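## Task

Scene 1: pick up the cardboard box and the foam block from the floor and set both on the coffee table, then open the gripper and back the robot away. The scene fails if the robot tips over or ends up leaning. An item that stays on the table only because the robot is still holding or propping it does not count.

## Robot and tools

Robot: a Hello Robot Stretch 3 with a single arm. It has a two-wheeled base (0.33 m long, 0.34 m wide), a lift that slides up a mast, and a telescoping arm that reaches out to the robot's right side, ending in a wrist (yaw, pitch, roll) and a two-finger gripper. The base cannot drive sideways, so moving the gripper forward or back means driving the base. On-the-spot turns pivot about the point between the drive wheels, 0.05 m behind the front edge. With the arm pulled in and the wrist folded, a turn sweeps a 0.28 m radius; an unfolded, level gripper reaches past that circle. Loose objects may occasionally get nudged by an outside push.

Frames: the base frame has its origin on the floor between the drive wheels, x ahead, y to the left, z up. hand_pose is reported in it, located where closed fingertips meet. The odometry frame is the base frame as it was at scene start; base_odometry counts wheel rotation only, so wheel slip shows up as travel. Headings run -3.142 to 3.142, left positive.

Tool execute_actions: argument actions is a list holding exactly one action, or empty to just read state and images. An action may contain base, joints, or both, plus optional contact_limits; its motions begin together. base takes a single command: translate_m (metres, -1 to 1, relative drive from the base's last reported position, forward positive) or rotate_rad (radians, -3.2 to 3.2, relative turn, counter-clockwise/left positive). joints is a dict of absolute targets by name: lift_m 0 to 1.1 (arm height); arm_m 0 to 0.52 (extension); wrist_yaw_rad -1.345 to 4.42 (0 along the arm, positive toward the front, 3.0 folded over the base); wrist_pitch_rad -1.57 to 0.451 (0 level, negative tips fingers down); wrist_roll_rad -2.911 to 2.911; gripper_m -0.089 to 0.179 (larger is wider; actual fingertip gap is 0.007 less when almost shut, 0.025 less when fully open, zero below 0.007); head_pan_rad -3.953 to 1.73 (0 forward, positive left, -1.57 faces the arm); head_tilt_rad -1.53 to 0.419 (negative looks down). contact_limits accepts only arm_m: a motor_effort percent (1 to 100) at which the arm motion halts with contact_stop; smaller is softer, too small halts instantly; the result line contact_limits shows the active, default and maximum value. cameras chooses images: head_camera, nav_camera, wrist_camera or all; omitted/null means all, [] means none. Any unknown key or out-of-range number rejects the call with no motion. An action runs at most 15 s. Joints or base left out of an action may still be driving to an earlier target.

Tool wait: seconds 0 to 10; commands nothing and returns state and images. Tool zoom_image: camera plus region [x0, y0, x1, y1] in pixels of that camera's latest full image, up to 504x504. Tool finished_scene: scene number (1 or 2); irreversible, reports success and gives the next task. Replying with no tool call ends everything. If a result reports a stop, the remaining motion, wait and finished_scene calls in that same reply are skipped.

Results: base_status and joint_status per motion: done (for the base, wheels turned the full amount even if slipping), off_target (resting short and maybe still pushing), contact_stop, time_out, torque_fault. After the last three the joint forgets its target and holds in place; arm or lift after contact_stop go slack until commanded again (a slack lift may sink under load, or be pushed up when closing fingers on a surface). on_its_own covers uncommanded joints; its held at value is a target, not a position. motor_effort is percent of maximum, positive toward larger values, bracket = peak during last action; readings carry fixed biases and noise. Effort outside the rest range suggests pushing or carrying. Positive wheel effort pushes forward. lidar_m: 12 distances from the base origin, 30-degree sectors starting straight ahead and going counter-clockwise (4th left, 7th rear, 10th right), '-' nothing; plane 0.17 m high so table legs show, tops and low items do not; robot parts may block sectors 5, 6, 9, 10. wrist_depth_mm (45-1000) and head_depth_mm (280-4000, sideways image) are 7x7 median depth grids from top left. base_tilt in degrees, forward/right positive, with a few degrees fixed bias. turned_by_wheels and turned_by_imu give turn since last result.

Cameras: head_camera and nav_camera move with the head; wrist_camera rides on the gripper. Calibration (K, distortion, T_world_to_cam mapping base frame to camera) is given per camera and is only approximate.

Speed: fast driving (0.30 m/s, 1.9 rad/s) only with lift_m below 0.30, arm_m below 0.03, wrist_yaw_rad above 2.54; otherwise 0.10 m/s and 0.63 rad/s.

Gripping: command gripper_m under the object's width to grasp; release by going at least 0.02 above the touch value. Neither reading nor done confirms a grasp; check images. Squeezing too hard triggers a force reduction; resend a different value to regrip.

Avoid: folding/unfolding the wrist except with lift_m 0.32-0.95, wrist_pitch_rad -0.4, roll near 0 (once folded, lift may go down to 0.25). With wrist_yaw_rad below -0.4 keep pitch at -0.5 or lower. Pushing the arm into something solid with the gripper above about 0.45 m, repeated pushes, or a high contact limit can tip the robot. Do not drive while gripping or pressing something fixed; snagging furniture, especially reversing, can tip it. If leaning, reverse recent moves in small steps, free the gripper, and lower lift_m to about 0.2. Base, wrist and head have no contact stop; wrist servos overheat into a 10 s torque_fault.

Each tool is called after "Call:" by a JSON object that holds its "method" and its "body".

## Session

Call:
{"method": "execute_actions", "body": {"actions": []}}

Scene clock: 0.00 s.
base_odometry: x=+0.000 y=+0.000 heading=+0.000 (m, m, rad; odometry frame)
turned_by_wheels: +0.000 (rad since the last result)
turned_by_imu: +0.000 (rad since the last result)
base_tilt: forward=-1.8 right=+1.0 (deg)
lidar_m: 2.02 1.57 2.04 2.05 2.11 1.82 1.42 1.53 2.20 1.69 1.88 2.12
head_depth_mm: 1904 1960 1997 2005 2046 2048 2010 / 1913 1959 1975 2027 2035 2070 1987 / 1941 1967 1999 2001 2023 2064 2003 / 1930 1960 1960 1993 2038 2038 1959 / 1932 1944 1973 1999 2006 2030 1948 / 1924 1920 1950 1989 2004 2017 1938 / 1909 1940 1966 1955 1979 2013 1901
base_status: not commanded
joint_positions: lift_m=+0.425 arm_m=-0.001 wrist_yaw_rad=+3.082 wrist_pitch_rad=-0.500 wrist_roll_rad=-0.009 gripper_m=+0.037 head_pan_rad=+0.002 head_tilt_rad=-0.010
joint_status: not commanded
motor_effort: left_wheel=+1 right_wheel=+0 lift_m=+21 arm_m=+0 wrist_yaw_rad=+1 wrist_pitch_rad=+4 wrist_roll_rad=+0 gripper_m=-1 head_pan_rad=+0 head_tilt_rad=+1 (%)
hand_pose: x=-0.0085 y=+0.0694 z=+0.4195 quat_wxyz=(+0.195, +0.687, +0.155, +0.683) (m; base frame)
wrist_depth_mm: - - - - - - - / - - - - - - - / - - - - - - - / 916 884 874 849 854 833 817 / 747 738 726 700 714 693 674 / 632 621 616 613 574 593 584 / 551 542 - - 522 516 517
pictures: head_camera (sideways: a quarter turn clockwise sets it upright), nav_camera (sideways: a quarter turn counterclockwise sets it upright), wrist_camera
Images, in order (width x height): head_camera 896x504, nav_camera 672x504, wrist_camera 644x364.

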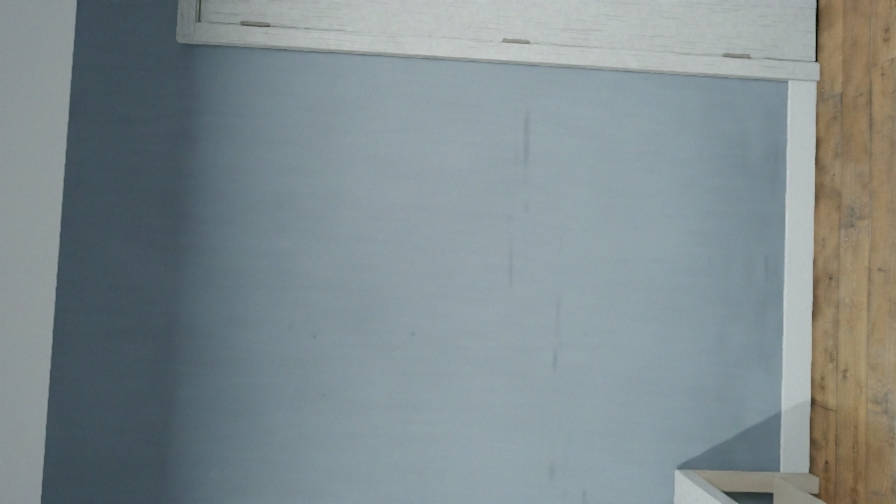

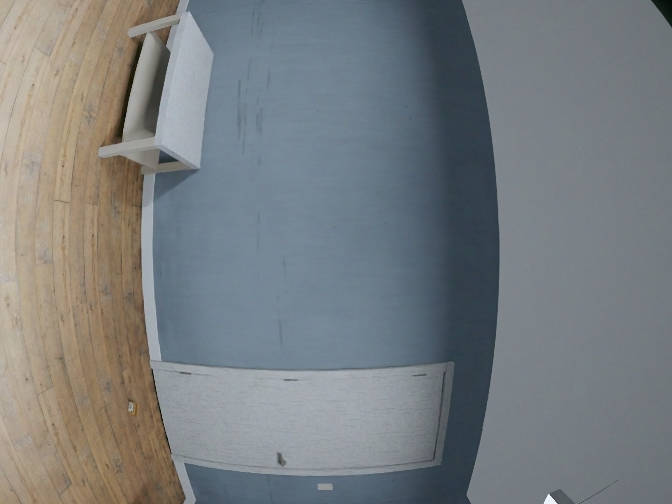

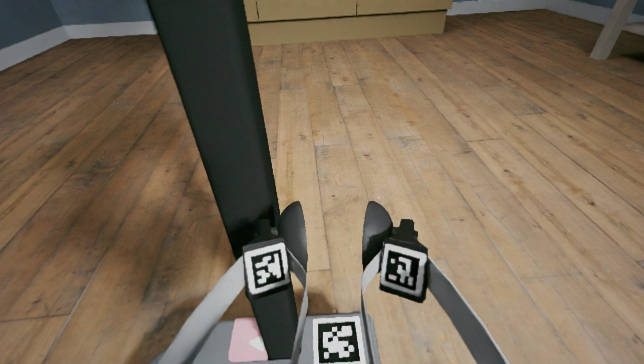

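Table is ahead-left. Look around for the objects.

Call:
{"method": "execute_actions", "body": {"actions": [{"joints":{"head_pan_rad":-1.4,"head_tilt_rad":-0.8}}], "cameras": ["nav_camera","head_camera"]}}

Call:
{"method": "execute_actions", "body": {"actions": [{"joints":{"head_pan_rad":-2.9,"head_tilt_rad":-0.8}}], "cameras": ["nav_camera","head_camera"]}}

Scene clock: 4.07 s.
base_odometry: x=+0.000 y=+0.000 heading=+0.000 (m, m, rad; odometry frame)
turned_by_wheels: +0.000 (rad since the last result)
turned_by_imu: +0.001 (rad since the last result)
base_tilt: forward=-1.8 right=+1.0 (deg)
lidar_m: 2.02 1.57 2.04 2.06 2.11 1.82 1.42 1.53 2.20 1.69 1.88 2.12
head_depth_mm: 1682 1462 2126 1771 1475 1280 1119 / 1725 1445 2217 1763 1483 1270 1131 / 1696 1438 2198 1758 1458 1266 1136 / 1744 2147 2148 1762 1465 1260 1141 / 1764 2180 2132 1727 1449 1263 1109 / 1756 2220 2117 1718 1452 1258 1097 / 1751 1915 2055 1714 1435 1249 1098
base_status: not commanded
joint_positions: lift_m=+0.425 arm_m=-0.001 wrist_yaw_rad=+3.082 wrist_pitch_rad=-0.500 wrist_roll_rad=-0.009 gripper_m=+0.037 head_pan_rad=-1.393 head_tilt_rad=-0.790
joint_status: all done
motor_effort: left_wheel=+1(0) right_wheel=+0(0) lift_m=+21(21) arm_m=+0(0) wrist_yaw_rad=-1(0) wrist_pitch_rad=+4(4) wrist_roll_rad=+0(0) gripper_m=-2(1) head_pan_rad=-3(41) head_tilt_rad=-4(27) (%)
hand_pose: x=-0.0085 y=+0.0694 z=+0.4195 quat_wxyz=(+0.195, +0.687, +0.155, +0.683) (m; base frame)
wrist_depth_mm: - - - - - - - / - - - - - - - / - - - - - - - / 913 880 886 855 844 828 804 / 741 742 720 713 710 694 689 / 638 619 618 617 584 588 581 / 551 541 - - 522 518 513
pictures: head_camera (sideways: a quarter turn clockwise sets it upright), nav_camera (sideways: a quarter turn counterclockwise sets it upright)
camera_calibration (this result's frames):
head_camera: T_world_to_cam=[[-0.185711, 0.721166, -0.667407, 0.889408], [0.973452, 0.227521, -0.025022, 0.0366615], [0.133804, -0.654335, -0.744273, 0.927297], [0, 0, 0, 1]] pos_world=[0.00540817, -0.0429889, 1.28468]
nav_camera: T_world_to_cam=[[0.121797, -0.682217, 0.720934, -0.897565], [-0.97759, -0.208108, -0.031775, 0.0985751], [0.17171, -0.700908, -0.692275, 0.861711], [0, 0, 0, 1]] pos_world=[0.0577223, 0.0121603, 1.24676]
Images, in order (width x height): head_camera 896x504, nav_camera 672x504.

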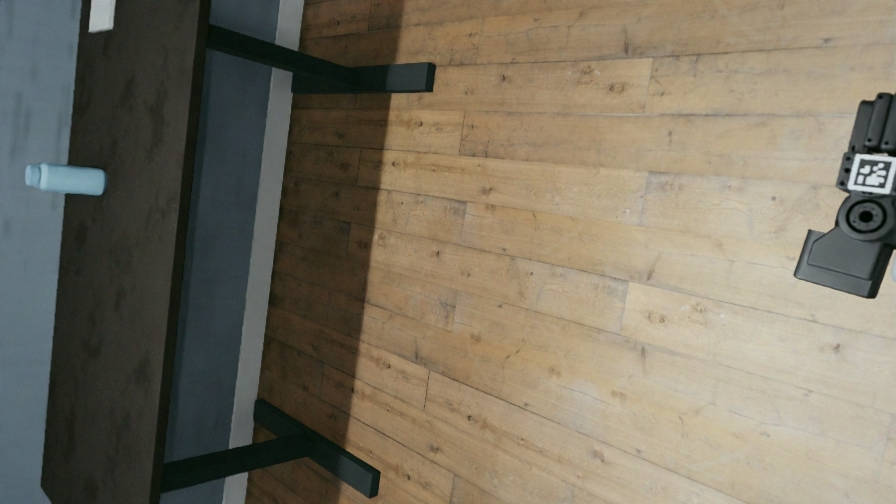

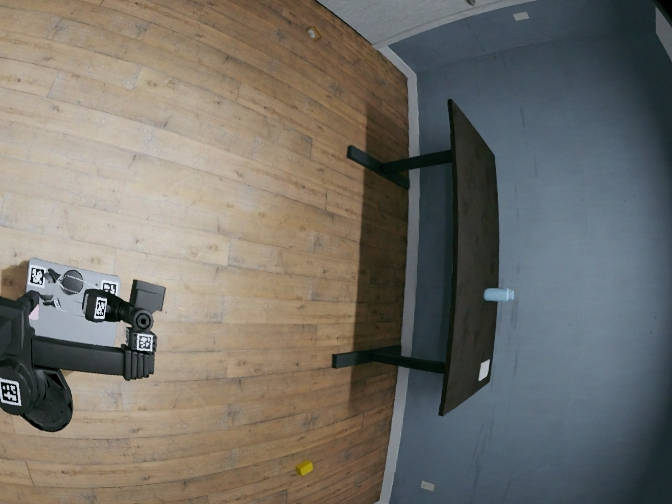

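Scene clock: 5.37 s.
base_odometry: x=+0.000 y=+0.000 heading=+0.000 (m, m, rad; odometry frame)
turned_by_wheels: +0.000 (rad since the last result)
turned_by_imu: +0.000 (rad since the last result)
base_tilt: forward=-1.7 right=+1.0 (deg)
lidar_m: 2.02 1.57 2.04 2.06 2.11 1.82 1.42 1.53 2.20 1.69 1.88 2.12
head_depth_mm: 1345 1593 1919 1765 1484 1271 1139 / 1425 1542 1862 1778 1486 1276 - / 1465 1668 1904 1751 1473 1263 - / 1496 1722 1924 1748 1458 1264 1148 / 1502 1732 1930 1740 1453 1259 1144 / 1478 1882 2066 1725 1459 1256 1145 / 1675 1948 2108 1722 1452 1245 1101
base_status: not commanded
joint_positions: lift_m=+0.425 arm_m=-0.001 wrist_yaw_rad=+3.082 wrist_pitch_rad=-0.500 wrist_roll_rad=-0.009 gripper_m=+0.037 head_pan_rad=-2.893 head_tilt_rad=-0.790
joint_status: all done
motor_effort: left_wheel=+1(0) right_wheel=+0(0) lift_m=+21(21) arm_m=+0(0) wrist_yaw_rad=+0(1) wrist_pitch_rad=+4(4) wrist_roll_rad=+0(0) gripper_m=-1(0) head_pan_rad=-3(41) head_tilt_rad=-4(3) (%)
hand_pose: x=-0.0085 y=+0.0694 z=+0.4195 quat_wxyz=(+0.195, +0.687, +0.155, +0.683) (m; base frame)
wrist_depth_mm: - - - - - - - / - - - - - - - / - - - - - - - / 898 894 879 864 828 817 816 / 747 742 720 715 712 700 674 / 635 621 622 605 582 598 585 / 546 541 - - 527 519 517
pictures: head_camera (sideways: a quarter turn clockwise sets it upright), nav_camera (sideways: a quarter turn counterclockwise sets it upright)
camera_calibration (this result's frames):
head_camera: T_world_to_cam=[[0.706487, 0.236325, -0.667103, 0.88357], [0.295819, -0.954917, -0.0250009, 0.0407676], [-0.642936, -0.179679, -0.744546, 0.93239], [0, 0, 0, 1]] pos_world=[-0.0368234, -0.00234902, 1.28466]
nav_camera: T_world_to_cam=[[-0.672178, -0.169822, 0.720651, -0.892352], [-0.276725, 0.960423, -0.0317879, 0.0943167], [-0.686731, -0.220789, -0.692569, 0.86733], [0, 0, 0, 1]] pos_world=[0.0219033, -0.0506273, 1.24676]
Images, in order (width x height): head_camera 896x504, nav_camera 672x504.

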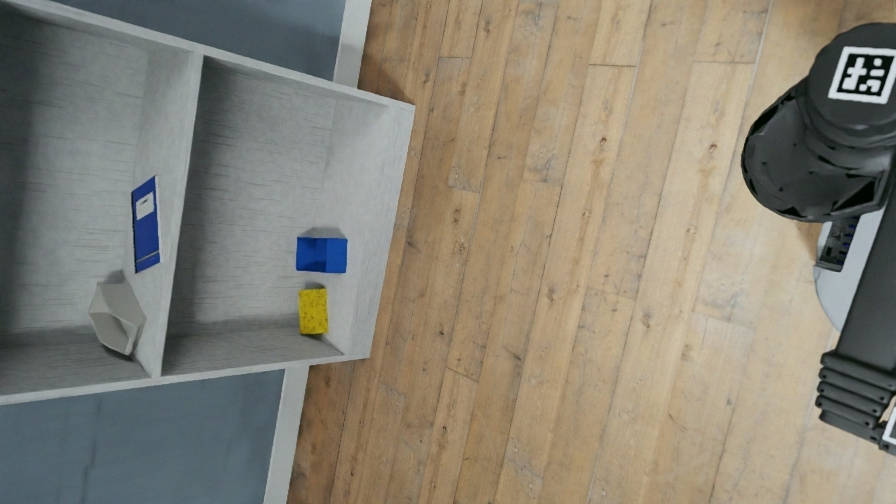

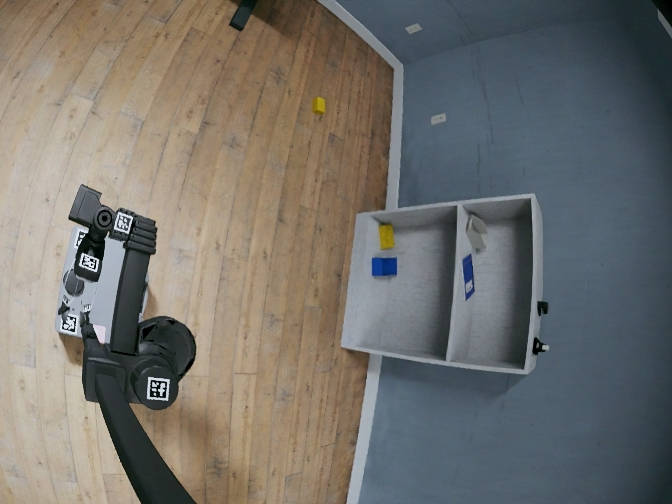

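Call:
{"method": "execute_actions", "body": {"actions": [{"base":{"rotate_rad":0.95},"joints":{"lift_m":0.27}}], "cameras": []}}

Call:
{"method": "execute_actions", "body": {"actions": [{"base":{"translate_m":-0.87}}], "cameras": []}}

Call:
{"method": "execute_actions", "body": {"actions": [{"base":{"rotate_rad":-1.57},"joints":{"head_pan_rad":-1.57,"head_tilt_rad":-1.0}}], "cameras": []}}

Call:
{"method": "execute_actions", "body": {"actions": [{"joints":{"lift_m":0.36,"wrist_pitch_rad":-0.4}}], "cameras": ["head_camera"]}}

Call:
{"method": "execute_actions", "body": {"actions": [{"joints":{"wrist_yaw_rad":0,"gripper_m":0.15}}], "cameras": []}}

Call:
{"method": "execute_actions", "body": {"actions": [{"joints":{"wrist_pitch_rad":-1.5,"arm_m":0.15}}]}}

Scene clock: 24.87 s.
base_odometry: x=+0.000 y=+0.000 heading=+0.950 (m, m, rad; odometry frame)
turned_by_wheels: +0.950 (rad since the last result)
turned_by_imu: +0.945 (rad since the last result)
base_tilt: forward=-1.8 right=+1.0 (deg)
lidar_m: 2.05 2.06 2.07 1.89 1.68 1.53 2.16 1.68 1.88 2.19 2.02 1.57
head_depth_mm: 2179 2421 2209 1774 1484 1277 1121 / 2172 2533 2180 1777 1483 1278 1139 / 2093 2442 2185 1746 1463 1267 - / 1993 2285 2154 1756 1467 1263 1149 / 1886 2200 2151 1742 1459 1259 1145 / 1741 1703 2019 1742 1452 1247 1121 / 1664 1386 2122 1721 1453 1255 1100
base_status: done
joint_positions: lift_m=+0.270 arm_m=-0.001 wrist_yaw_rad=+3.082 wrist_pitch_rad=-0.500 wrist_roll_rad=-0.009 gripper_m=+0.037 head_pan_rad=-2.893 head_tilt_rad=-0.791
joint_status: all done
motor_effort: left_wheel=-1(9) right_wheel=+3(10) lift_m=+14(17) arm_m=+0(0) wrist_yaw_rad=+1(1) wrist_pitch_rad=+4(4) wrist_roll_rad=+0(0) gripper_m=-1(0) head_pan_rad=-3(3) head_tilt_rad=-3(5) (%)
hand_pose: x=-0.0085 y=+0.0694 z=+0.2652 quat_wxyz=(+0.195, +0.687, +0.155, +0.683) (m; base frame)
wrist_depth_mm: - - - - - - - / - - - - - - 958 / 831 820 - 793 756 749 722 / 655 649 628 615 611 596 586 / 535 528 541 531 516 495 490 / 458 - - - - 426 420 / - - - - 377 373 369
pictures: none
No camera images: the call's "cameras" was empty. Leave "cameras" out to get every camera's image.

Scene clock: 29.47 s.
base_odometry: x=-0.506 y=-0.708 heading=+0.950 (m, m, rad; odometry frame)
turned_by_wheels: +0.000 (rad since the last result)
turned_by_imu: -0.001 (rad since the last result)
base_tilt: forward=-1.9 right=+1.0 (deg)
lidar_m: 2.89 2.73 2.02 1.19 0.88 1.20 1.48 1.42 1.00 1.74 2.53 2.36
head_depth_mm: 1510 1657 1805 1786 1477 1272 1123 / 1458 1717 2007 1753 1468 1271 1140 / 1400 1621 1946 1747 1468 1265 - / 1346 1549 1852 1741 1466 1265 1149 / 1281 1478 1752 1730 1456 1253 1148 / 1234 1416 1636 1732 1454 1243 1118 / 1179 1344 1571 1733 1442 1238 1091
base_status: done
joint_positions: lift_m=+0.270 arm_m=-0.001 wrist_yaw_rad=+3.082 wrist_pitch_rad=-0.500 wrist_roll_rad=-0.009 gripper_m=+0.037 head_pan_rad=-2.893 head_tilt_rad=-0.791
joint_status: not commanded
motor_effort: left_wheel=-1(10) right_wheel=+2(6) lift_m=+14(14) arm_m=+0(0) wrist_yaw_rad=-2(1) wrist_pitch_rad=+4(4) wrist_roll_rad=+0(0) gripper_m=-1(1) head_pan_rad=-3(3) head_tilt_rad=-4(4) (%)
hand_pose: x=-0.0085 y=+0.0694 z=+0.2652 quat_wxyz=(+0.195, +0.687, +0.155, +0.683) (m; base frame)
wrist_depth_mm: 827 923 - - - - - / 893 850 - - - - 969 / 837 814 - 778 753 757 721 / 662 642 633 618 617 596 596 / 537 534 544 526 517 498 495 / 460 - - - - 426 423 / - - - - 378 373 370
pictures: none
No camera images: the call's "cameras" was empty. Leave "cameras" out to get every camera's image.

Scene clock: 31.77 s.
base_odometry: x=-0.506 y=-0.708 heading=-0.620 (m, m, rad; odometry frame)
turned_by_wheels: -1.570 (rad since the last result)
turned_by_imu: -1.555 (rad since the last result)
base_tilt: forward=-1.7 right=+1.0 (deg)
lidar_m: 1.74 2.53 2.36 2.89 2.73 1.98 1.19 0.88 1.20 1.50 1.42 1.00
head_depth_mm: 1288 1455 1637 1500 1329 1192 1093 / 1439 1656 1722 1501 1332 1199 1103 / 1637 1868 1701 1489 1313 1239 - / 1659 1893 1702 1489 1320 1225 - / 1530 1809 1712 1493 1325 1187 1083 / 1432 1662 1700 1482 1321 1188 1074 / 1341 1538 1688 1471 1309 1183 1073
base_status: done
joint_positions: lift_m=+0.270 arm_m=-0.001 wrist_yaw_rad=+3.082 wrist_pitch_rad=-0.500 wrist_roll_rad=-0.009 gripper_m=+0.037 head_pan_rad=-1.577 head_tilt_rad=-0.988
joint_status: all done
motor_effort: left_wheel=+2(12) right_wheel=-3(9) lift_m=+14(14) arm_m=+0(0) wrist_yaw_rad=+0(2) wrist_pitch_rad=+4(4) wrist_roll_rad=+0(1) gripper_m=+0(1) head_pan_rad=+4(43) head_tilt_rad=-4(18) (%)
hand_pose: x=-0.0085 y=+0.0693 z=+0.2652 quat_wxyz=(+0.195, +0.687, +0.155, +0.683) (m; base frame)
wrist_depth_mm: - - - - - - - / - - - - - - 971 / 843 800 - 779 759 755 723 / 646 649 636 620 610 597 588 / 539 536 534 531 512 495 487 / 456 - - - - 427 424 / - - - - 377 370 368
pictures: none
No camera images: the call's "cameras" was empty. Leave "cameras" out to get every camera's image.

Scene clock: 33.43 s.
base_odometry: x=-0.506 y=-0.708 heading=-0.620 (m, m, rad; odometry frame)
turned_by_wheels: +0.000 (rad since the last result)
turned_by_imu: +0.000 (rad since the last result)
base_tilt: forward=-1.8 right=+1.1 (deg)
lidar_m: 1.74 2.53 2.36 2.90 2.72 1.98 1.20 0.88 1.20 1.50 1.42 1.00
head_depth_mm: 1287 1437 1623 1504 1337 1201 1094 / 1442 1662 1732 1504 1334 1198 1095 / 1648 1863 1709 1489 1328 1245 - / 1667 1907 1709 1492 1325 - - / 1530 1823 1708 1486 1325 1188 1073 / 1424 1698 1703 1487 1329 1191 1083 / 1333 1553 1680 1473 1317 1180 1075
base_status: not commanded
joint_positions: lift_m=+0.360 arm_m=-0.001 wrist_yaw_rad=+3.082 wrist_pitch_rad=-0.422 wrist_roll_rad=-0.009 gripper_m=+0.037 head_pan_rad=-1.577 head_tilt_rad=-0.988
joint_status: all done
motor_effort: left_wheel=+3(3) right_wheel=-3(3) lift_m=+28(29) arm_m=+0(0) wrist_yaw_rad=+0(0) wrist_pitch_rad=+6(6) wrist_roll_rad=+0(0) gripper_m=-1(1) head_pan_rad=+4(4) head_tilt_rad=-5(5) (%)
hand_pose: x=-0.0079 y=+0.0798 z=+0.3712 quat_wxyz=(+0.169, +0.692, +0.128, +0.690) (m; base frame)
wrist_depth_mm: - - - - - - - / - - - - - - - / - - - - - - - / 915 887 881 838 840 817 800 / 718 702 703 679 692 667 659 / 605 592 594 574 552 561 551 / 515 512 - - 488 479 479
pictures: head_camera (sideways: a quarter turn clockwise sets it upright)
camera_calibration (this result's frames):
head_camera: T_world_to_cam=[[-0.0496709, 0.859952, -0.507952, 0.680834], [0.998686, 0.0491937, -0.0143743, 0.0226403], [0.0126268, -0.507998, -0.861265, 1.08014], [0, 0, 0, 1]] pos_world=[-0.00243164, -0.0378889, 1.27644]
Images, in order (width x height): head_camera 896x504.

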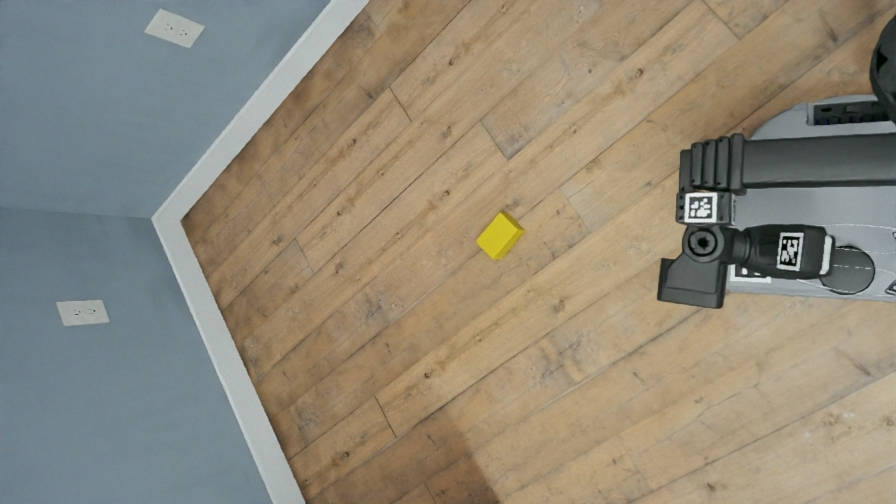

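Scene clock: 36.00 s.
base_odometry: x=-0.506 y=-0.708 heading=-0.620 (m, m, rad; odometry frame)
turned_by_wheels: +0.000 (rad since the last result)
turned_by_imu: +0.000 (rad since the last result)
base_tilt: forward=-1.7 right=+0.9 (deg)
lidar_m: 1.74 2.53 2.35 2.90 2.73 1.98 1.20 0.88 1.20 1.51 1.42 1.00
head_depth_mm: 1291 1458 1642 1508 1337 1198 1099 / 1430 1648 1710 1520 1331 1202 1103 / 1641 1871 1717 1491 1324 1248 - / 1655 1906 1726 1493 1338 - - / 1527 1819 1696 1479 1324 1189 1079 / 1424 1678 1711 1482 1308 1181 1077 / 1329 1543 1665 1483 1315 1190 1073
base_status: not commanded
joint_positions: lift_m=+0.360 arm_m=-0.001 wrist_yaw_rad=+0.002 wrist_pitch_rad=-0.422 wrist_roll_rad=-0.009 gripper_m=+0.150 head_pan_rad=-1.577 head_tilt_rad=-0.988
joint_status: all done
motor_effort: left_wheel=+2(2) right_wheel=-2(3) lift_m=+28(28) arm_m=+0(0) wrist_yaw_rad=-2(0) wrist_pitch_rad=+6(6) wrist_roll_rad=+1(0) gripper_m=+0(95) head_pan_rad=+4(4) head_tilt_rad=-5(5) (%)
hand_pose: x=-0.0210 y=-0.3675 z=+0.3712 quat_wxyz=(+0.695, +0.150, -0.688, -0.147) (m; base frame)
wrist_depth_mm: 860 - - - - 897 738 / 895 - - - - 938 762 / 948 - - - - 956 804 / 896 892 867 867 830 820 780 / 722 732 694 694 683 692 661 / 602 - 577 559 570 550 556 / 519 501 496 493 493 482 482
pictures: none
No camera images: the call's "cameras" was empty. Leave "cameras" out to get every camera's image.

Scene clock: 38.37 s.
base_odometry: x=-0.506 y=-0.708 heading=-0.620 (m, m, rad; odometry frame)
turned_by_wheels: +0.000 (rad since the last result)
turned_by_imu: +0.000 (rad since the last result)
base_tilt: forward=-1.8 right=+1.0 (deg)
lidar_m: 1.73 2.53 2.36 2.90 2.73 1.98 1.19 0.88 1.20 1.50 1.42 1.00
head_depth_mm: 1297 1448 1640 1503 1334 1198 1085 / 1445 1656 1712 1495 1322 1205 1096 / 1632 1887 1719 1489 1368 - - / 1665 1915 1709 1492 1372 1208 - / 1530 1814 1696 1492 1324 1188 1084 / 1430 1686 1704 1482 1323 1179 1080 / 1331 1550 1669 1477 1316 1179 1078
base_status: not commanded
joint_positions: lift_m=+0.360 arm_m=+0.150 wrist_yaw_rad=+0.000 wrist_pitch_rad=-1.493 wrist_roll_rad=-0.009 gripper_m=+0.150 head_pan_rad=-1.577 head_tilt_rad=-0.988
joint_status: all done
motor_effort: left_wheel=+2(3) right_wheel=-2(3) lift_m=+28(28) arm_m=+4(2) wrist_yaw_rad=+0(2) wrist_pitch_rad=-2(3) wrist_roll_rad=+0(0) gripper_m=+1(1) head_pan_rad=+4(4) head_tilt_rad=-4(4) (%)
hand_pose: x=-0.0216 y=-0.2905 z=+0.2409 quat_wxyz=(+0.521, +0.482, -0.516, -0.478) (m; base frame)
wrist_depth_mm: 397 394 385 383 375 371 365 / 402 394 395 389 380 377 375 / 407 401 397 395 388 386 379 / 415 414 406 397 391 387 384 / 423 418 409 408 403 396 392 / 430 - 418 413 407 - 395 / 441 431 427 - - 404 401
pictures: head_camera (sideways: a quarter turn clockwise sets it upright), nav_camera (sideways: a quarter turn counterclockwise sets it upright), wrist_camera
camera_calibration (this result's frames):
head_camera: T_world_to_cam=[[-0.0496784, 0.859952, -0.507952, 0.680834], [0.998685, 0.0492024, -0.0143743, 0.0226403], [0.0126312, -0.507998, -0.861265, 1.08014], [0, 0, 0, 1]] pos_world=[-0.00243131, -0.037889, 1.27644]
nav_camera: T_world_to_cam=[[-0.00608776, -0.821473, 0.570215, -0.700399], [-0.999128, -0.0185556, -0.0373988, 0.106019], [0.0413028, -0.569946, -0.820643, 1.02943], [0, 0, 0, 1]] pos_world=[0.0591444, 0.0133298, 1.24814]
wrist_camera: T_world_to_cam=[[-0.999566, -0.00524967, -0.0290004, -0.0105067], [-0.00798084, 0.995457, 0.0948798, 0.300877], [0.0283705, 0.0950701, -0.995066, 0.435225], [0, 0, 0, 1]] pos_world=[-0.0204485, -0.340942, 0.404226]
Images, in order (width x height): head_camera 896x504, nav_camera 672x504, wrist_camera 644x364.

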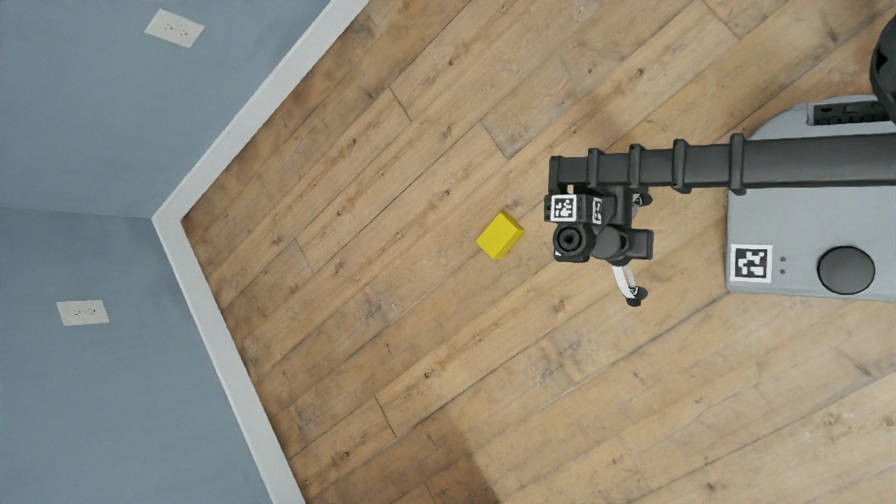

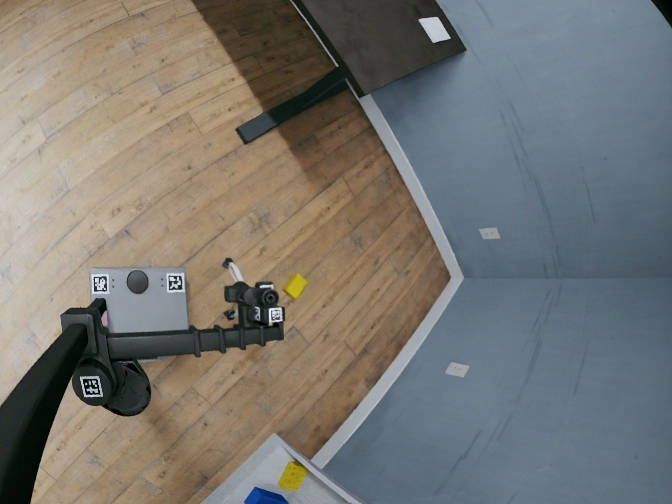

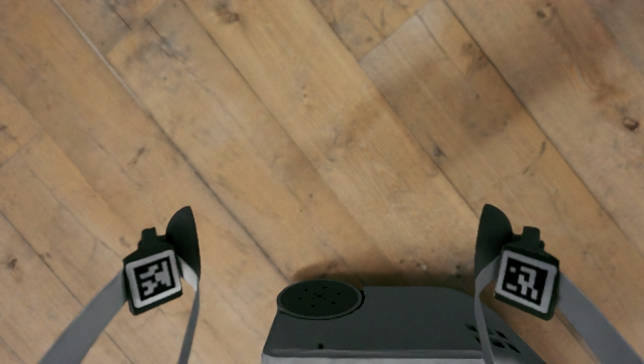

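Call:
{"method": "execute_actions", "body": {"actions": [{"joints":{"wrist_yaw_rad":0.75,"arm_m":0.48,"lift_m":0.27}}], "cameras": ["head_camera","wrist_camera"]}}

Scene clock: 45.87 s.
base_odometry: x=-0.506 y=-0.708 heading=-0.620 (m, m, rad; odometry frame)
turned_by_wheels: +0.000 (rad since the last result)
turned_by_imu: +0.001 (rad since the last result)
base_tilt: forward=-1.8 right=+1.0 (deg)
lidar_m: 1.74 2.53 2.36 2.90 2.73 1.97 1.20 0.88 1.20 1.50 1.42 1.00
head_depth_mm: 1286 1447 1629 1508 1344 1204 1092 / 1448 1650 1718 1496 1325 1190 1105 / 1644 1873 1725 1490 1335 1211 - / 1666 1918 1705 1469 1319 1213 - / 1527 1837 1699 1483 1322 1191 1081 / 1437 1665 1698 1483 1321 1185 1078 / 1333 1546 1672 1482 1314 1193 1078
base_status: not commanded
joint_positions: lift_m=+0.270 arm_m=+0.480 wrist_yaw_rad=+0.749 wrist_pitch_rad=-1.495 wrist_roll_rad=-0.009 gripper_m=+0.150 head_pan_rad=-1.577 head_tilt_rad=-0.988
joint_status: all done
motor_effort: left_wheel=+2(2) right_wheel=-3(3) lift_m=+14(25) arm_m=+4(5) wrist_yaw_rad=+1(2) wrist_pitch_rad=-1(2) wrist_roll_rad=+0(0) gripper_m=+1(1) head_pan_rad=+3(3) head_tilt_rad=-4(5) (%)
hand_pose: x=-0.0246 y=-0.6215 z=+0.1518 quat_wxyz=(+0.660, +0.638, -0.304, -0.255) (m; base frame)
wrist_depth_mm: 306 302 301 297 295 288 285 / 314 310 306 302 296 292 290 / 319 313 310 307 301 298 293 / 324 321 315 312 303 302 299 / 329 325 320 318 308 307 305 / 337 - 325 320 317 315 307 / 343 335 333 326 322 318 311
pictures: head_camera (sideways: a quarter turn clockwise sets it upright), wrist_camera
camera_calibration (this result's frames):
head_camera: T_world_to_cam=[[-0.0496796, 0.859952, -0.507952, 0.680834], [0.998685, 0.0492037, -0.0143743, 0.0226403], [0.0126319, -0.507998, -0.861266, 1.08014], [0, 0, 0, 1]] pos_world=[-0.00243126, -0.037889, 1.27644]
wrist_camera: T_world_to_cam=[[-0.72902, -0.683878, -0.0290074, -0.43294], [-0.68302, 0.724019, 0.0963334, 0.45325], [-0.0448784, 0.0900416, -0.994926, 0.373172], [0, 0, 0, 1]] pos_world=[0.0107041, -0.657841, 0.315057]
Images, in order (width x height): head_camera 896x504, wrist_camera 644x364.

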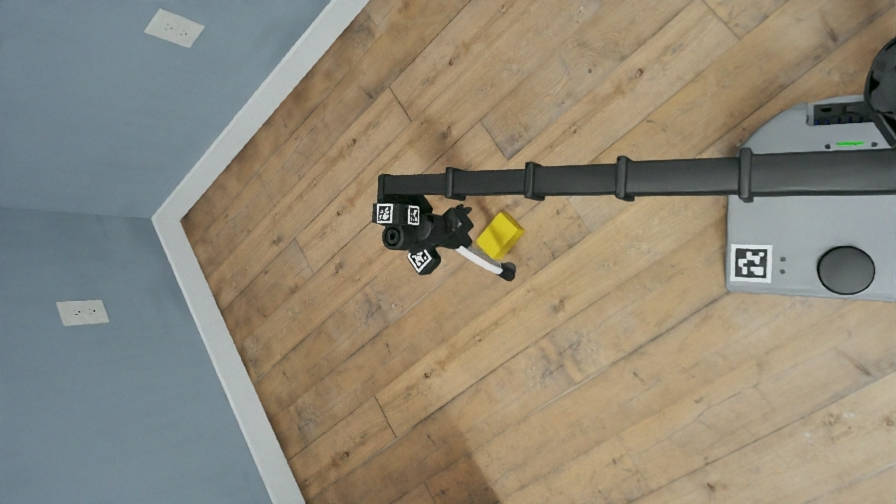

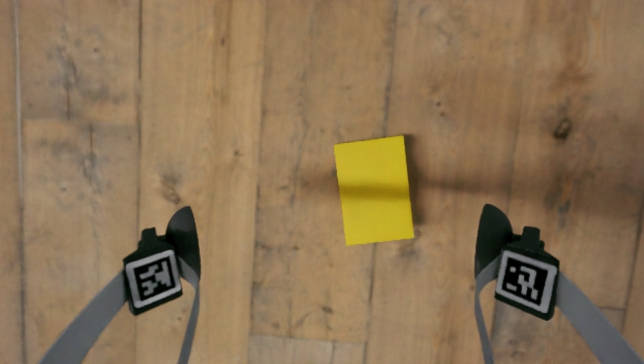

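Call:
{"method": "execute_actions", "body": {"actions": [{"joints":{"wrist_yaw_rad":0.85,"arm_m":0.515,"lift_m":0.19}}], "cameras": ["wrist_camera"]}}

Scene clock: 50.90 s.
base_odometry: x=-0.506 y=-0.708 heading=-0.620 (m, m, rad; odometry frame)
turned_by_wheels: +0.000 (rad since the last result)
turned_by_imu: +0.001 (rad since the last result)
base_tilt: forward=-1.7 right=+1.1 (deg)
lidar_m: 1.73 2.53 2.36 2.90 2.73 1.97 1.20 0.88 1.20 1.50 1.42 1.00
head_depth_mm: 1294 1463 1617 1503 1338 1197 1087 / 1438 1659 1715 1501 1328 1201 1104 / 1633 1874 1734 1495 1332 1207 - / 1656 1898 1712 1472 1320 1207 - / 1529 1824 1702 1488 1327 1186 1083 / 1412 1678 1702 1477 1310 1185 1078 / 1337 1554 1679 1482 1315 1179 1076
base_status: not commanded
joint_positions: lift_m=+0.190 arm_m=+0.515 wrist_yaw_rad=+0.848 wrist_pitch_rad=-1.495 wrist_roll_rad=-0.009 gripper_m=+0.150 head_pan_rad=-1.577 head_tilt_rad=-0.988
joint_status: all done
motor_effort: left_wheel=+2(2) right_wheel=-3(3) lift_m=+14(13) arm_m=+4(1) wrist_yaw_rad=+1(1) wrist_pitch_rad=-1(1) wrist_roll_rad=+0(0) gripper_m=-1(1) head_pan_rad=+4(4) head_tilt_rad=-6(5) (%)
hand_pose: x=-0.0250 y=-0.6568 z=+0.0718 quat_wxyz=(+0.672, +0.652, -0.272, -0.222) (m; base frame)
wrist_depth_mm: 230 226 223 221 218 214 213 / 233 230 228 224 222 219 215 / 236 233 231 227 226 221 219 / 241 239 235 230 228 225 223 / 244 243 238 190 230 229 226 / 249 - 242 194 235 234 229 / 254 250 247 244 241 236 233
pictures: wrist_camera
camera_calibration (this result's frames):
wrist_camera: T_world_to_cam=[[-0.657559, -0.752844, -0.0290082, -0.503165], [-0.751485, 0.652653, 0.0965145, 0.437699], [-0.0537281, 0.0852632, -0.994909, 0.293387], [0, 0, 0, 1]] pos_world=[0.0138266, -0.689486, 0.235053]
Images, in order (width x height): wrist_camera 644x364.

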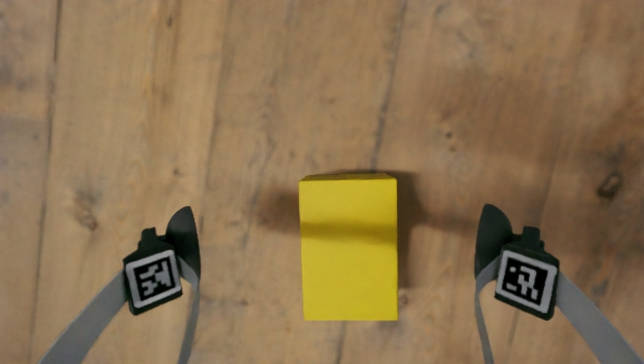

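Call:
{"method": "execute_actions", "body": {"actions": [{"joints":{"lift_m":0.147,"arm_m":0.505}}], "cameras": ["wrist_camera"]}}

Call:
{"method": "execute_actions", "body": {"actions": [{"joints":{"gripper_m":0.02}}], "cameras": ["wrist_camera"]}}

Call:
{"method": "execute_actions", "body": {"actions": [{"joints":{"lift_m":0.4,"arm_m":0.1}}], "cameras": ["wrist_camera"]}}

Scene clock: 56.63 s.
base_odometry: x=-0.506 y=-0.708 heading=-0.620 (m, m, rad; odometry frame)
turned_by_wheels: +0.000 (rad since the last result)
turned_by_imu: +0.001 (rad since the last result)
base_tilt: forward=-1.8 right=+1.1 (deg)
lidar_m: 1.74 2.53 2.36 2.90 2.73 1.98 1.19 0.88 1.21 1.50 1.42 1.00
head_depth_mm: 1293 1450 1632 1507 1337 1193 1092 / 1435 1659 1725 1500 1331 1193 1104 / 1635 1871 1701 1502 1335 1215 - / 1653 1893 1681 1518 1323 1216 - / 1535 1827 1701 1490 1321 1190 1086 / 1424 1685 1717 1481 1316 1181 1078 / 1332 1552 1680 1477 1314 1181 1069
base_status: not commanded
joint_positions: lift_m=+0.147 arm_m=+0.505 wrist_yaw_rad=+0.848 wrist_pitch_rad=-1.495 wrist_roll_rad=-0.009 gripper_m=+0.150 head_pan_rad=-1.577 head_tilt_rad=-0.988
joint_status: all done
motor_effort: left_wheel=+3(2) right_wheel=-3(3) lift_m=+14(14) arm_m=-3(3) wrist_yaw_rad=+2(3) wrist_pitch_rad=-1(1) wrist_roll_rad=+0(0) gripper_m=+1(0) head_pan_rad=+4(4) head_tilt_rad=-4(5) (%)
hand_pose: x=-0.0250 y=-0.6474 z=+0.0288 quat_wxyz=(+0.672, +0.652, -0.272, -0.222) (m; base frame)
wrist_depth_mm: 187 185 182 180 178 175 173 / 189 187 185 183 180 178 176 / 193 191 188 185 184 181 178 / 197 194 191 169 156 184 181 / 200 198 194 147 145 187 184 / 204 - 198 149 148 191 187 / 207 204 201 152 150 193 190
pictures: wrist_camera
camera_calibration (this result's frames):
wrist_camera: T_world_to_cam=[[-0.65746, -0.752931, -0.0290083, -0.497387], [-0.751569, 0.652552, 0.0965402, 0.435638], [-0.0537586, 0.0852731, -0.994906, 0.249801], [0, 0, 0, 1]] pos_world=[0.0138287, -0.680075, 0.192043]
Images, in order (width x height): wrist_camera 644x364.

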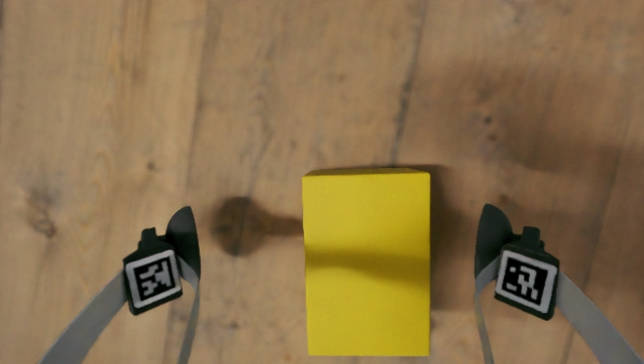

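Scene clock: 58.43 s.
base_odometry: x=-0.506 y=-0.708 heading=-0.620 (m, m, rad; odometry frame)
turned_by_wheels: +0.000 (rad since the last result)
turned_by_imu: +0.000 (rad since the last result)
base_tilt: forward=-1.8 right=+1.1 (deg)
lidar_m: 1.74 2.52 2.36 2.90 2.73 1.97 1.20 0.89 1.21 1.50 1.42 1.00
head_depth_mm: 1303 1452 1638 1501 1334 1202 1083 / 1438 1651 1718 1510 1335 1192 1095 / 1632 1879 1713 1496 1335 1215 - / 1661 1918 1714 1517 1325 1208 - / 1539 1826 1687 1486 1325 1192 1084 / 1419 1668 1701 1485 1318 1190 1076 / 1334 1548 1675 1496 1304 1182 1075
base_status: not commanded
joint_positions: lift_m=+0.147 arm_m=+0.505 wrist_yaw_rad=+0.848 wrist_pitch_rad=-1.495 wrist_roll_rad=-0.009 gripper_m=+0.021 head_pan_rad=-1.577 head_tilt_rad=-0.988
joint_status: all done
motor_effort: left_wheel=+3(1) right_wheel=-2(3) lift_m=+14(14) arm_m=-3(4) wrist_yaw_rad=+0(2) wrist_pitch_rad=-1(1) wrist_roll_rad=+0(0) gripper_m=-21(100) head_pan_rad=+4(4) head_tilt_rad=-5(5) (%)
hand_pose: x=-0.0250 y=-0.6474 z=+0.0288 quat_wxyz=(+0.672, +0.652, -0.272, -0.222) (m; base frame)
wrist_depth_mm: 187 184 182 180 178 175 173 / 190 188 185 183 180 178 176 / 194 190 189 186 183 180 179 / 196 194 191 141 185 184 181 / 200 198 194 143 142 186 185 / 203 201 199 145 145 189 188 / 207 205 201 148 193 193 191
pictures: wrist_camera
camera_calibration (this result's frames):
wrist_camera: T_world_to_cam=[[-0.657461, -0.75293, -0.0290083, -0.497387], [-0.751569, 0.652552, 0.0965403, 0.435638], [-0.0537587, 0.0852732, -0.994906, 0.249801], [0, 0, 0, 1]] pos_world=[0.0138286, -0.680075, 0.192043]
Images, in order (width x height): wrist_camera 644x364.

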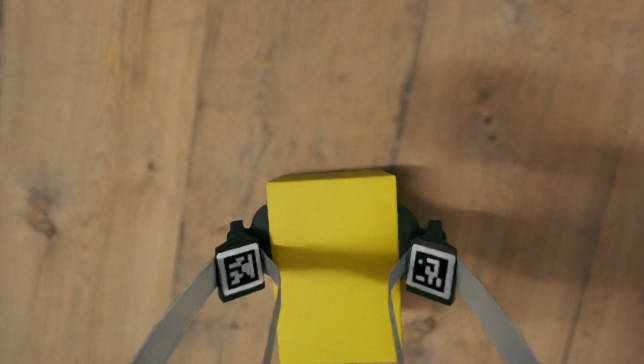

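Scene clock: 62.60 s.
base_odometry: x=-0.506 y=-0.708 heading=-0.620 (m, m, rad; odometry frame)
turned_by_wheels: +0.000 (rad since the last result)
turned_by_imu: +0.001 (rad since the last result)
base_tilt: forward=-1.8 right=+1.0 (deg)
lidar_m: 1.74 2.53 2.36 2.91 2.73 1.98 1.20 0.88 1.20 1.50 1.42 1.00
head_depth_mm: 1293 1458 1625 1511 1336 1197 1092 / 1450 1651 1726 1503 1337 1192 1100 / 1631 1851 1710 1509 1375 - - / 1663 1904 1710 1489 1351 1186 - / 1526 1824 1700 1476 1324 1191 1076 / 1426 1688 1690 1489 1321 1190 1085 / 1344 1568 1681 1478 1310 1181 1080
base_status: not commanded
joint_positions: lift_m=+0.400 arm_m=+0.100 wrist_yaw_rad=+0.850 wrist_pitch_rad=-1.495 wrist_roll_rad=-0.009 gripper_m=+0.021 head_pan_rad=-1.577 head_tilt_rad=-0.988
joint_status: all done
motor_effort: left_wheel=+2(2) right_wheel=-3(3) lift_m=+28(31) arm_m=-4(3) wrist_yaw_rad=+1(2) wrist_pitch_rad=-1(1) wrist_roll_rad=+0(0) gripper_m=-19(20) head_pan_rad=+4(4) head_tilt_rad=-4(4) (%)
hand_pose: x=-0.0250 y=-0.2424 z=+0.2809 quat_wxyz=(+0.672, +0.653, -0.271, -0.221) (m; base frame)
wrist_depth_mm: 438 428 430 417 414 411 405 / 444 433 431 423 422 416 407 / 449 440 436 432 427 416 416 / 453 456 444 141 432 430 426 / 467 457 - 142 142 436 428 / 468 464 - 145 145 440 435 / 484 - - 148 449 446 444
pictures: wrist_camera
camera_calibration (this result's frames):
wrist_camera: T_world_to_cam=[[-0.655851, -0.754333, -0.0290093, -0.185447], [-0.752951, 0.650928, 0.096735, 0.146486], [-0.0540875, 0.0852863, -0.994887, 0.466053], [0, 0, 0, 1]] pos_world=[0.0138786, -0.274989, 0.44412]
Images, in order (width x height): wrist_camera 644x364.

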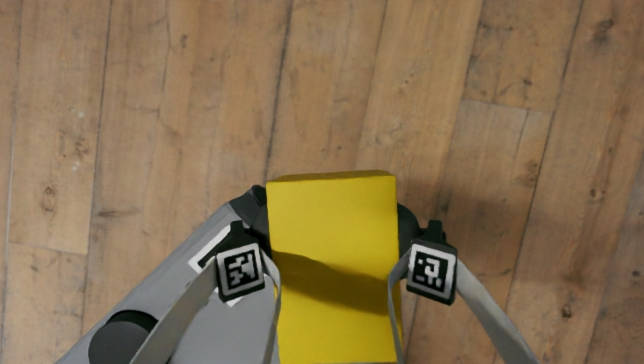

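Call:
{"method": "execute_actions", "body": {"actions": [{"base":{"rotate_rad":1.45},"joints":{"lift_m":0.292,"arm_m":0.02,"wrist_yaw_rad":2.7,"head_pan_rad":-0.3,"head_tilt_rad":-0.8}}]}}

Call:
{"method": "execute_actions", "body": {"actions": [{"base":{"translate_m":1.0}}], "cameras": []}}

Call:
{"method": "execute_actions", "body": {"actions": [{"base":{"translate_m":0.8}}]}}

Scene clock: 73.43 s.
base_odometry: x=-0.506 y=-0.708 heading=+0.830 (m, m, rad; odometry frame)
turned_by_wheels: +1.450 (rad since the last result)
turned_by_imu: +1.441 (rad since the last result)
base_tilt: forward=-1.8 right=+1.1 (deg)
lidar_m: 2.36 2.73 2.41 1.20 0.88 1.19 1.38 1.42 1.00 0.15 2.53 2.56
head_depth_mm: 2160 2471 2152 1760 1469 1270 1117 / 2292 2552 2116 1741 1452 1266 1111 / 2443 2638 2111 1714 1457 1261 1104 / 2505 2633 2095 1725 1449 1252 1107 / 2476 2502 2105 1721 1454 1252 1103 / 2654 2598 2100 1716 1438 1242 1098 / 2985 2681 2070 1690 1430 1243 1099
base_status: done
joint_positions: lift_m=+0.296 arm_m=+0.020 wrist_yaw_rad=+2.697 wrist_pitch_rad=-1.500 wrist_roll_rad=-0.006 gripper_m=+0.021 head_pan_rad=-0.307 head_tilt_rad=-0.803
joint_status: lift_m contact_stop (moved -0.103 of -0.108); the others done
on_its_own: lift_m is slack since a contact_stop, until your next command for it (your +0.292 is given up)
motor_effort: left_wheel=-2(9) right_wheel=+2(11) lift_m=+21(26) arm_m=-4(6) wrist_yaw_rad=+2(4) wrist_pitch_rad=+0(4) wrist_roll_rad=+0(1) gripper_m=-20(20) head_pan_rad=+3(42) head_tilt_rad=+0(11) (%)
hand_pose: x=-0.0237 y=-0.1707 z=+0.1778 quat_wxyz=(+0.583, +0.609, +0.358, +0.400) (m; base frame)
wrist_depth_mm: - - - - 316 313 311 / - - - - 323 319 315 / - - - - 327 323 318 / - - - 134 330 327 325 / - - - 137 137 336 330 / - - - 141 141 341 336 / 370 367 360 145 349 347 341
pictures: head_camera (sideways: a quarter turn clockwise sets it upright), nav_camera (sideways: a quarter turn counterclockwise sets it upright), wrist_camera
camera_calibration (this result's frames):
head_camera: T_world_to_cam=[[-0.733162, 0.174599, -0.657258, 0.879524], [0.252178, 0.967375, -0.0243197, 0.0401466], [0.631569, -0.183576, -0.753273, 0.935964], [0, 0, 0, 1]] pos_world=[0.0435831, -0.02058, 1.28409]
nav_camera: T_world_to_cam=[[0.669607, -0.213208, 0.711455, -0.888554], [-0.272015, -0.961754, -0.0322026, 0.0948272], [0.691111, -0.171964, -0.701993, 0.871182], [0, 0, 0, 1]] pos_world=[0.0186924, 0.0515651, 1.24678]
wrist_camera: T_world_to_cam=[[0.903218, -0.428186, -0.029211, -0.0408368], [-0.423475, -0.900204, 0.101497, -0.146989], [-0.0697555, -0.0793037, -0.994407, 0.328912], [0, 0, 0, 1]] pos_world=[-0.00241813, -0.123722, 0.340799]
Images, in order (width x height): head_camera 896x504, nav_camera 672x504, wrist_camera 644x364.

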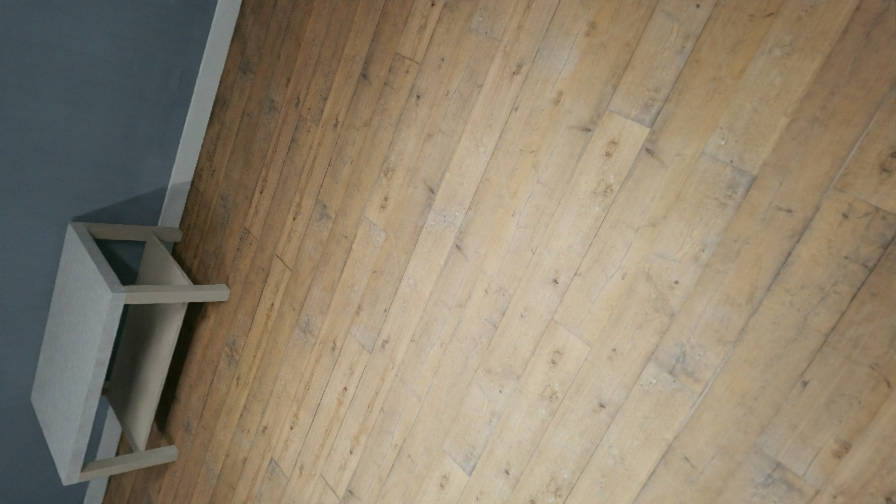

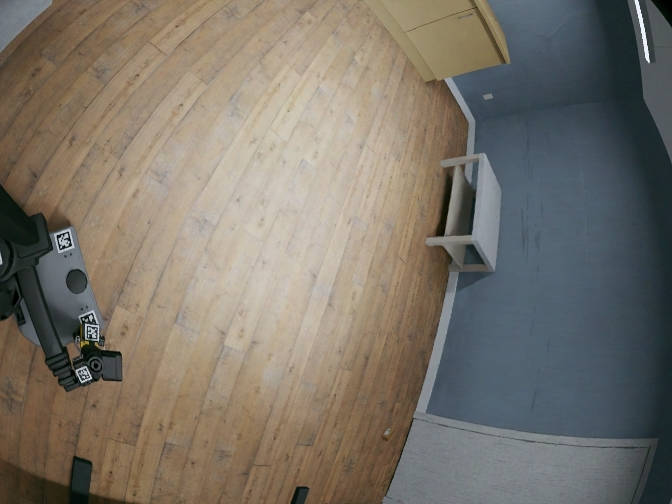

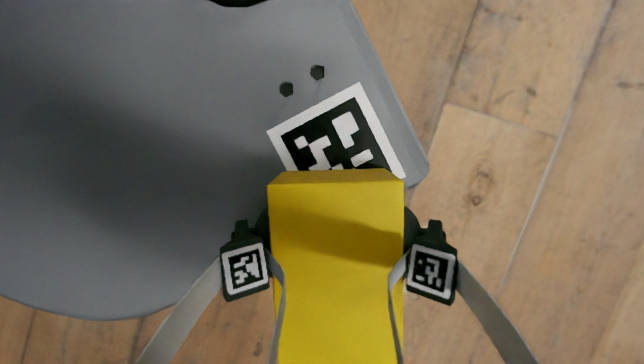

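not run: a stop came earlier in this reply.

not run: a stop came earlier in this reply.


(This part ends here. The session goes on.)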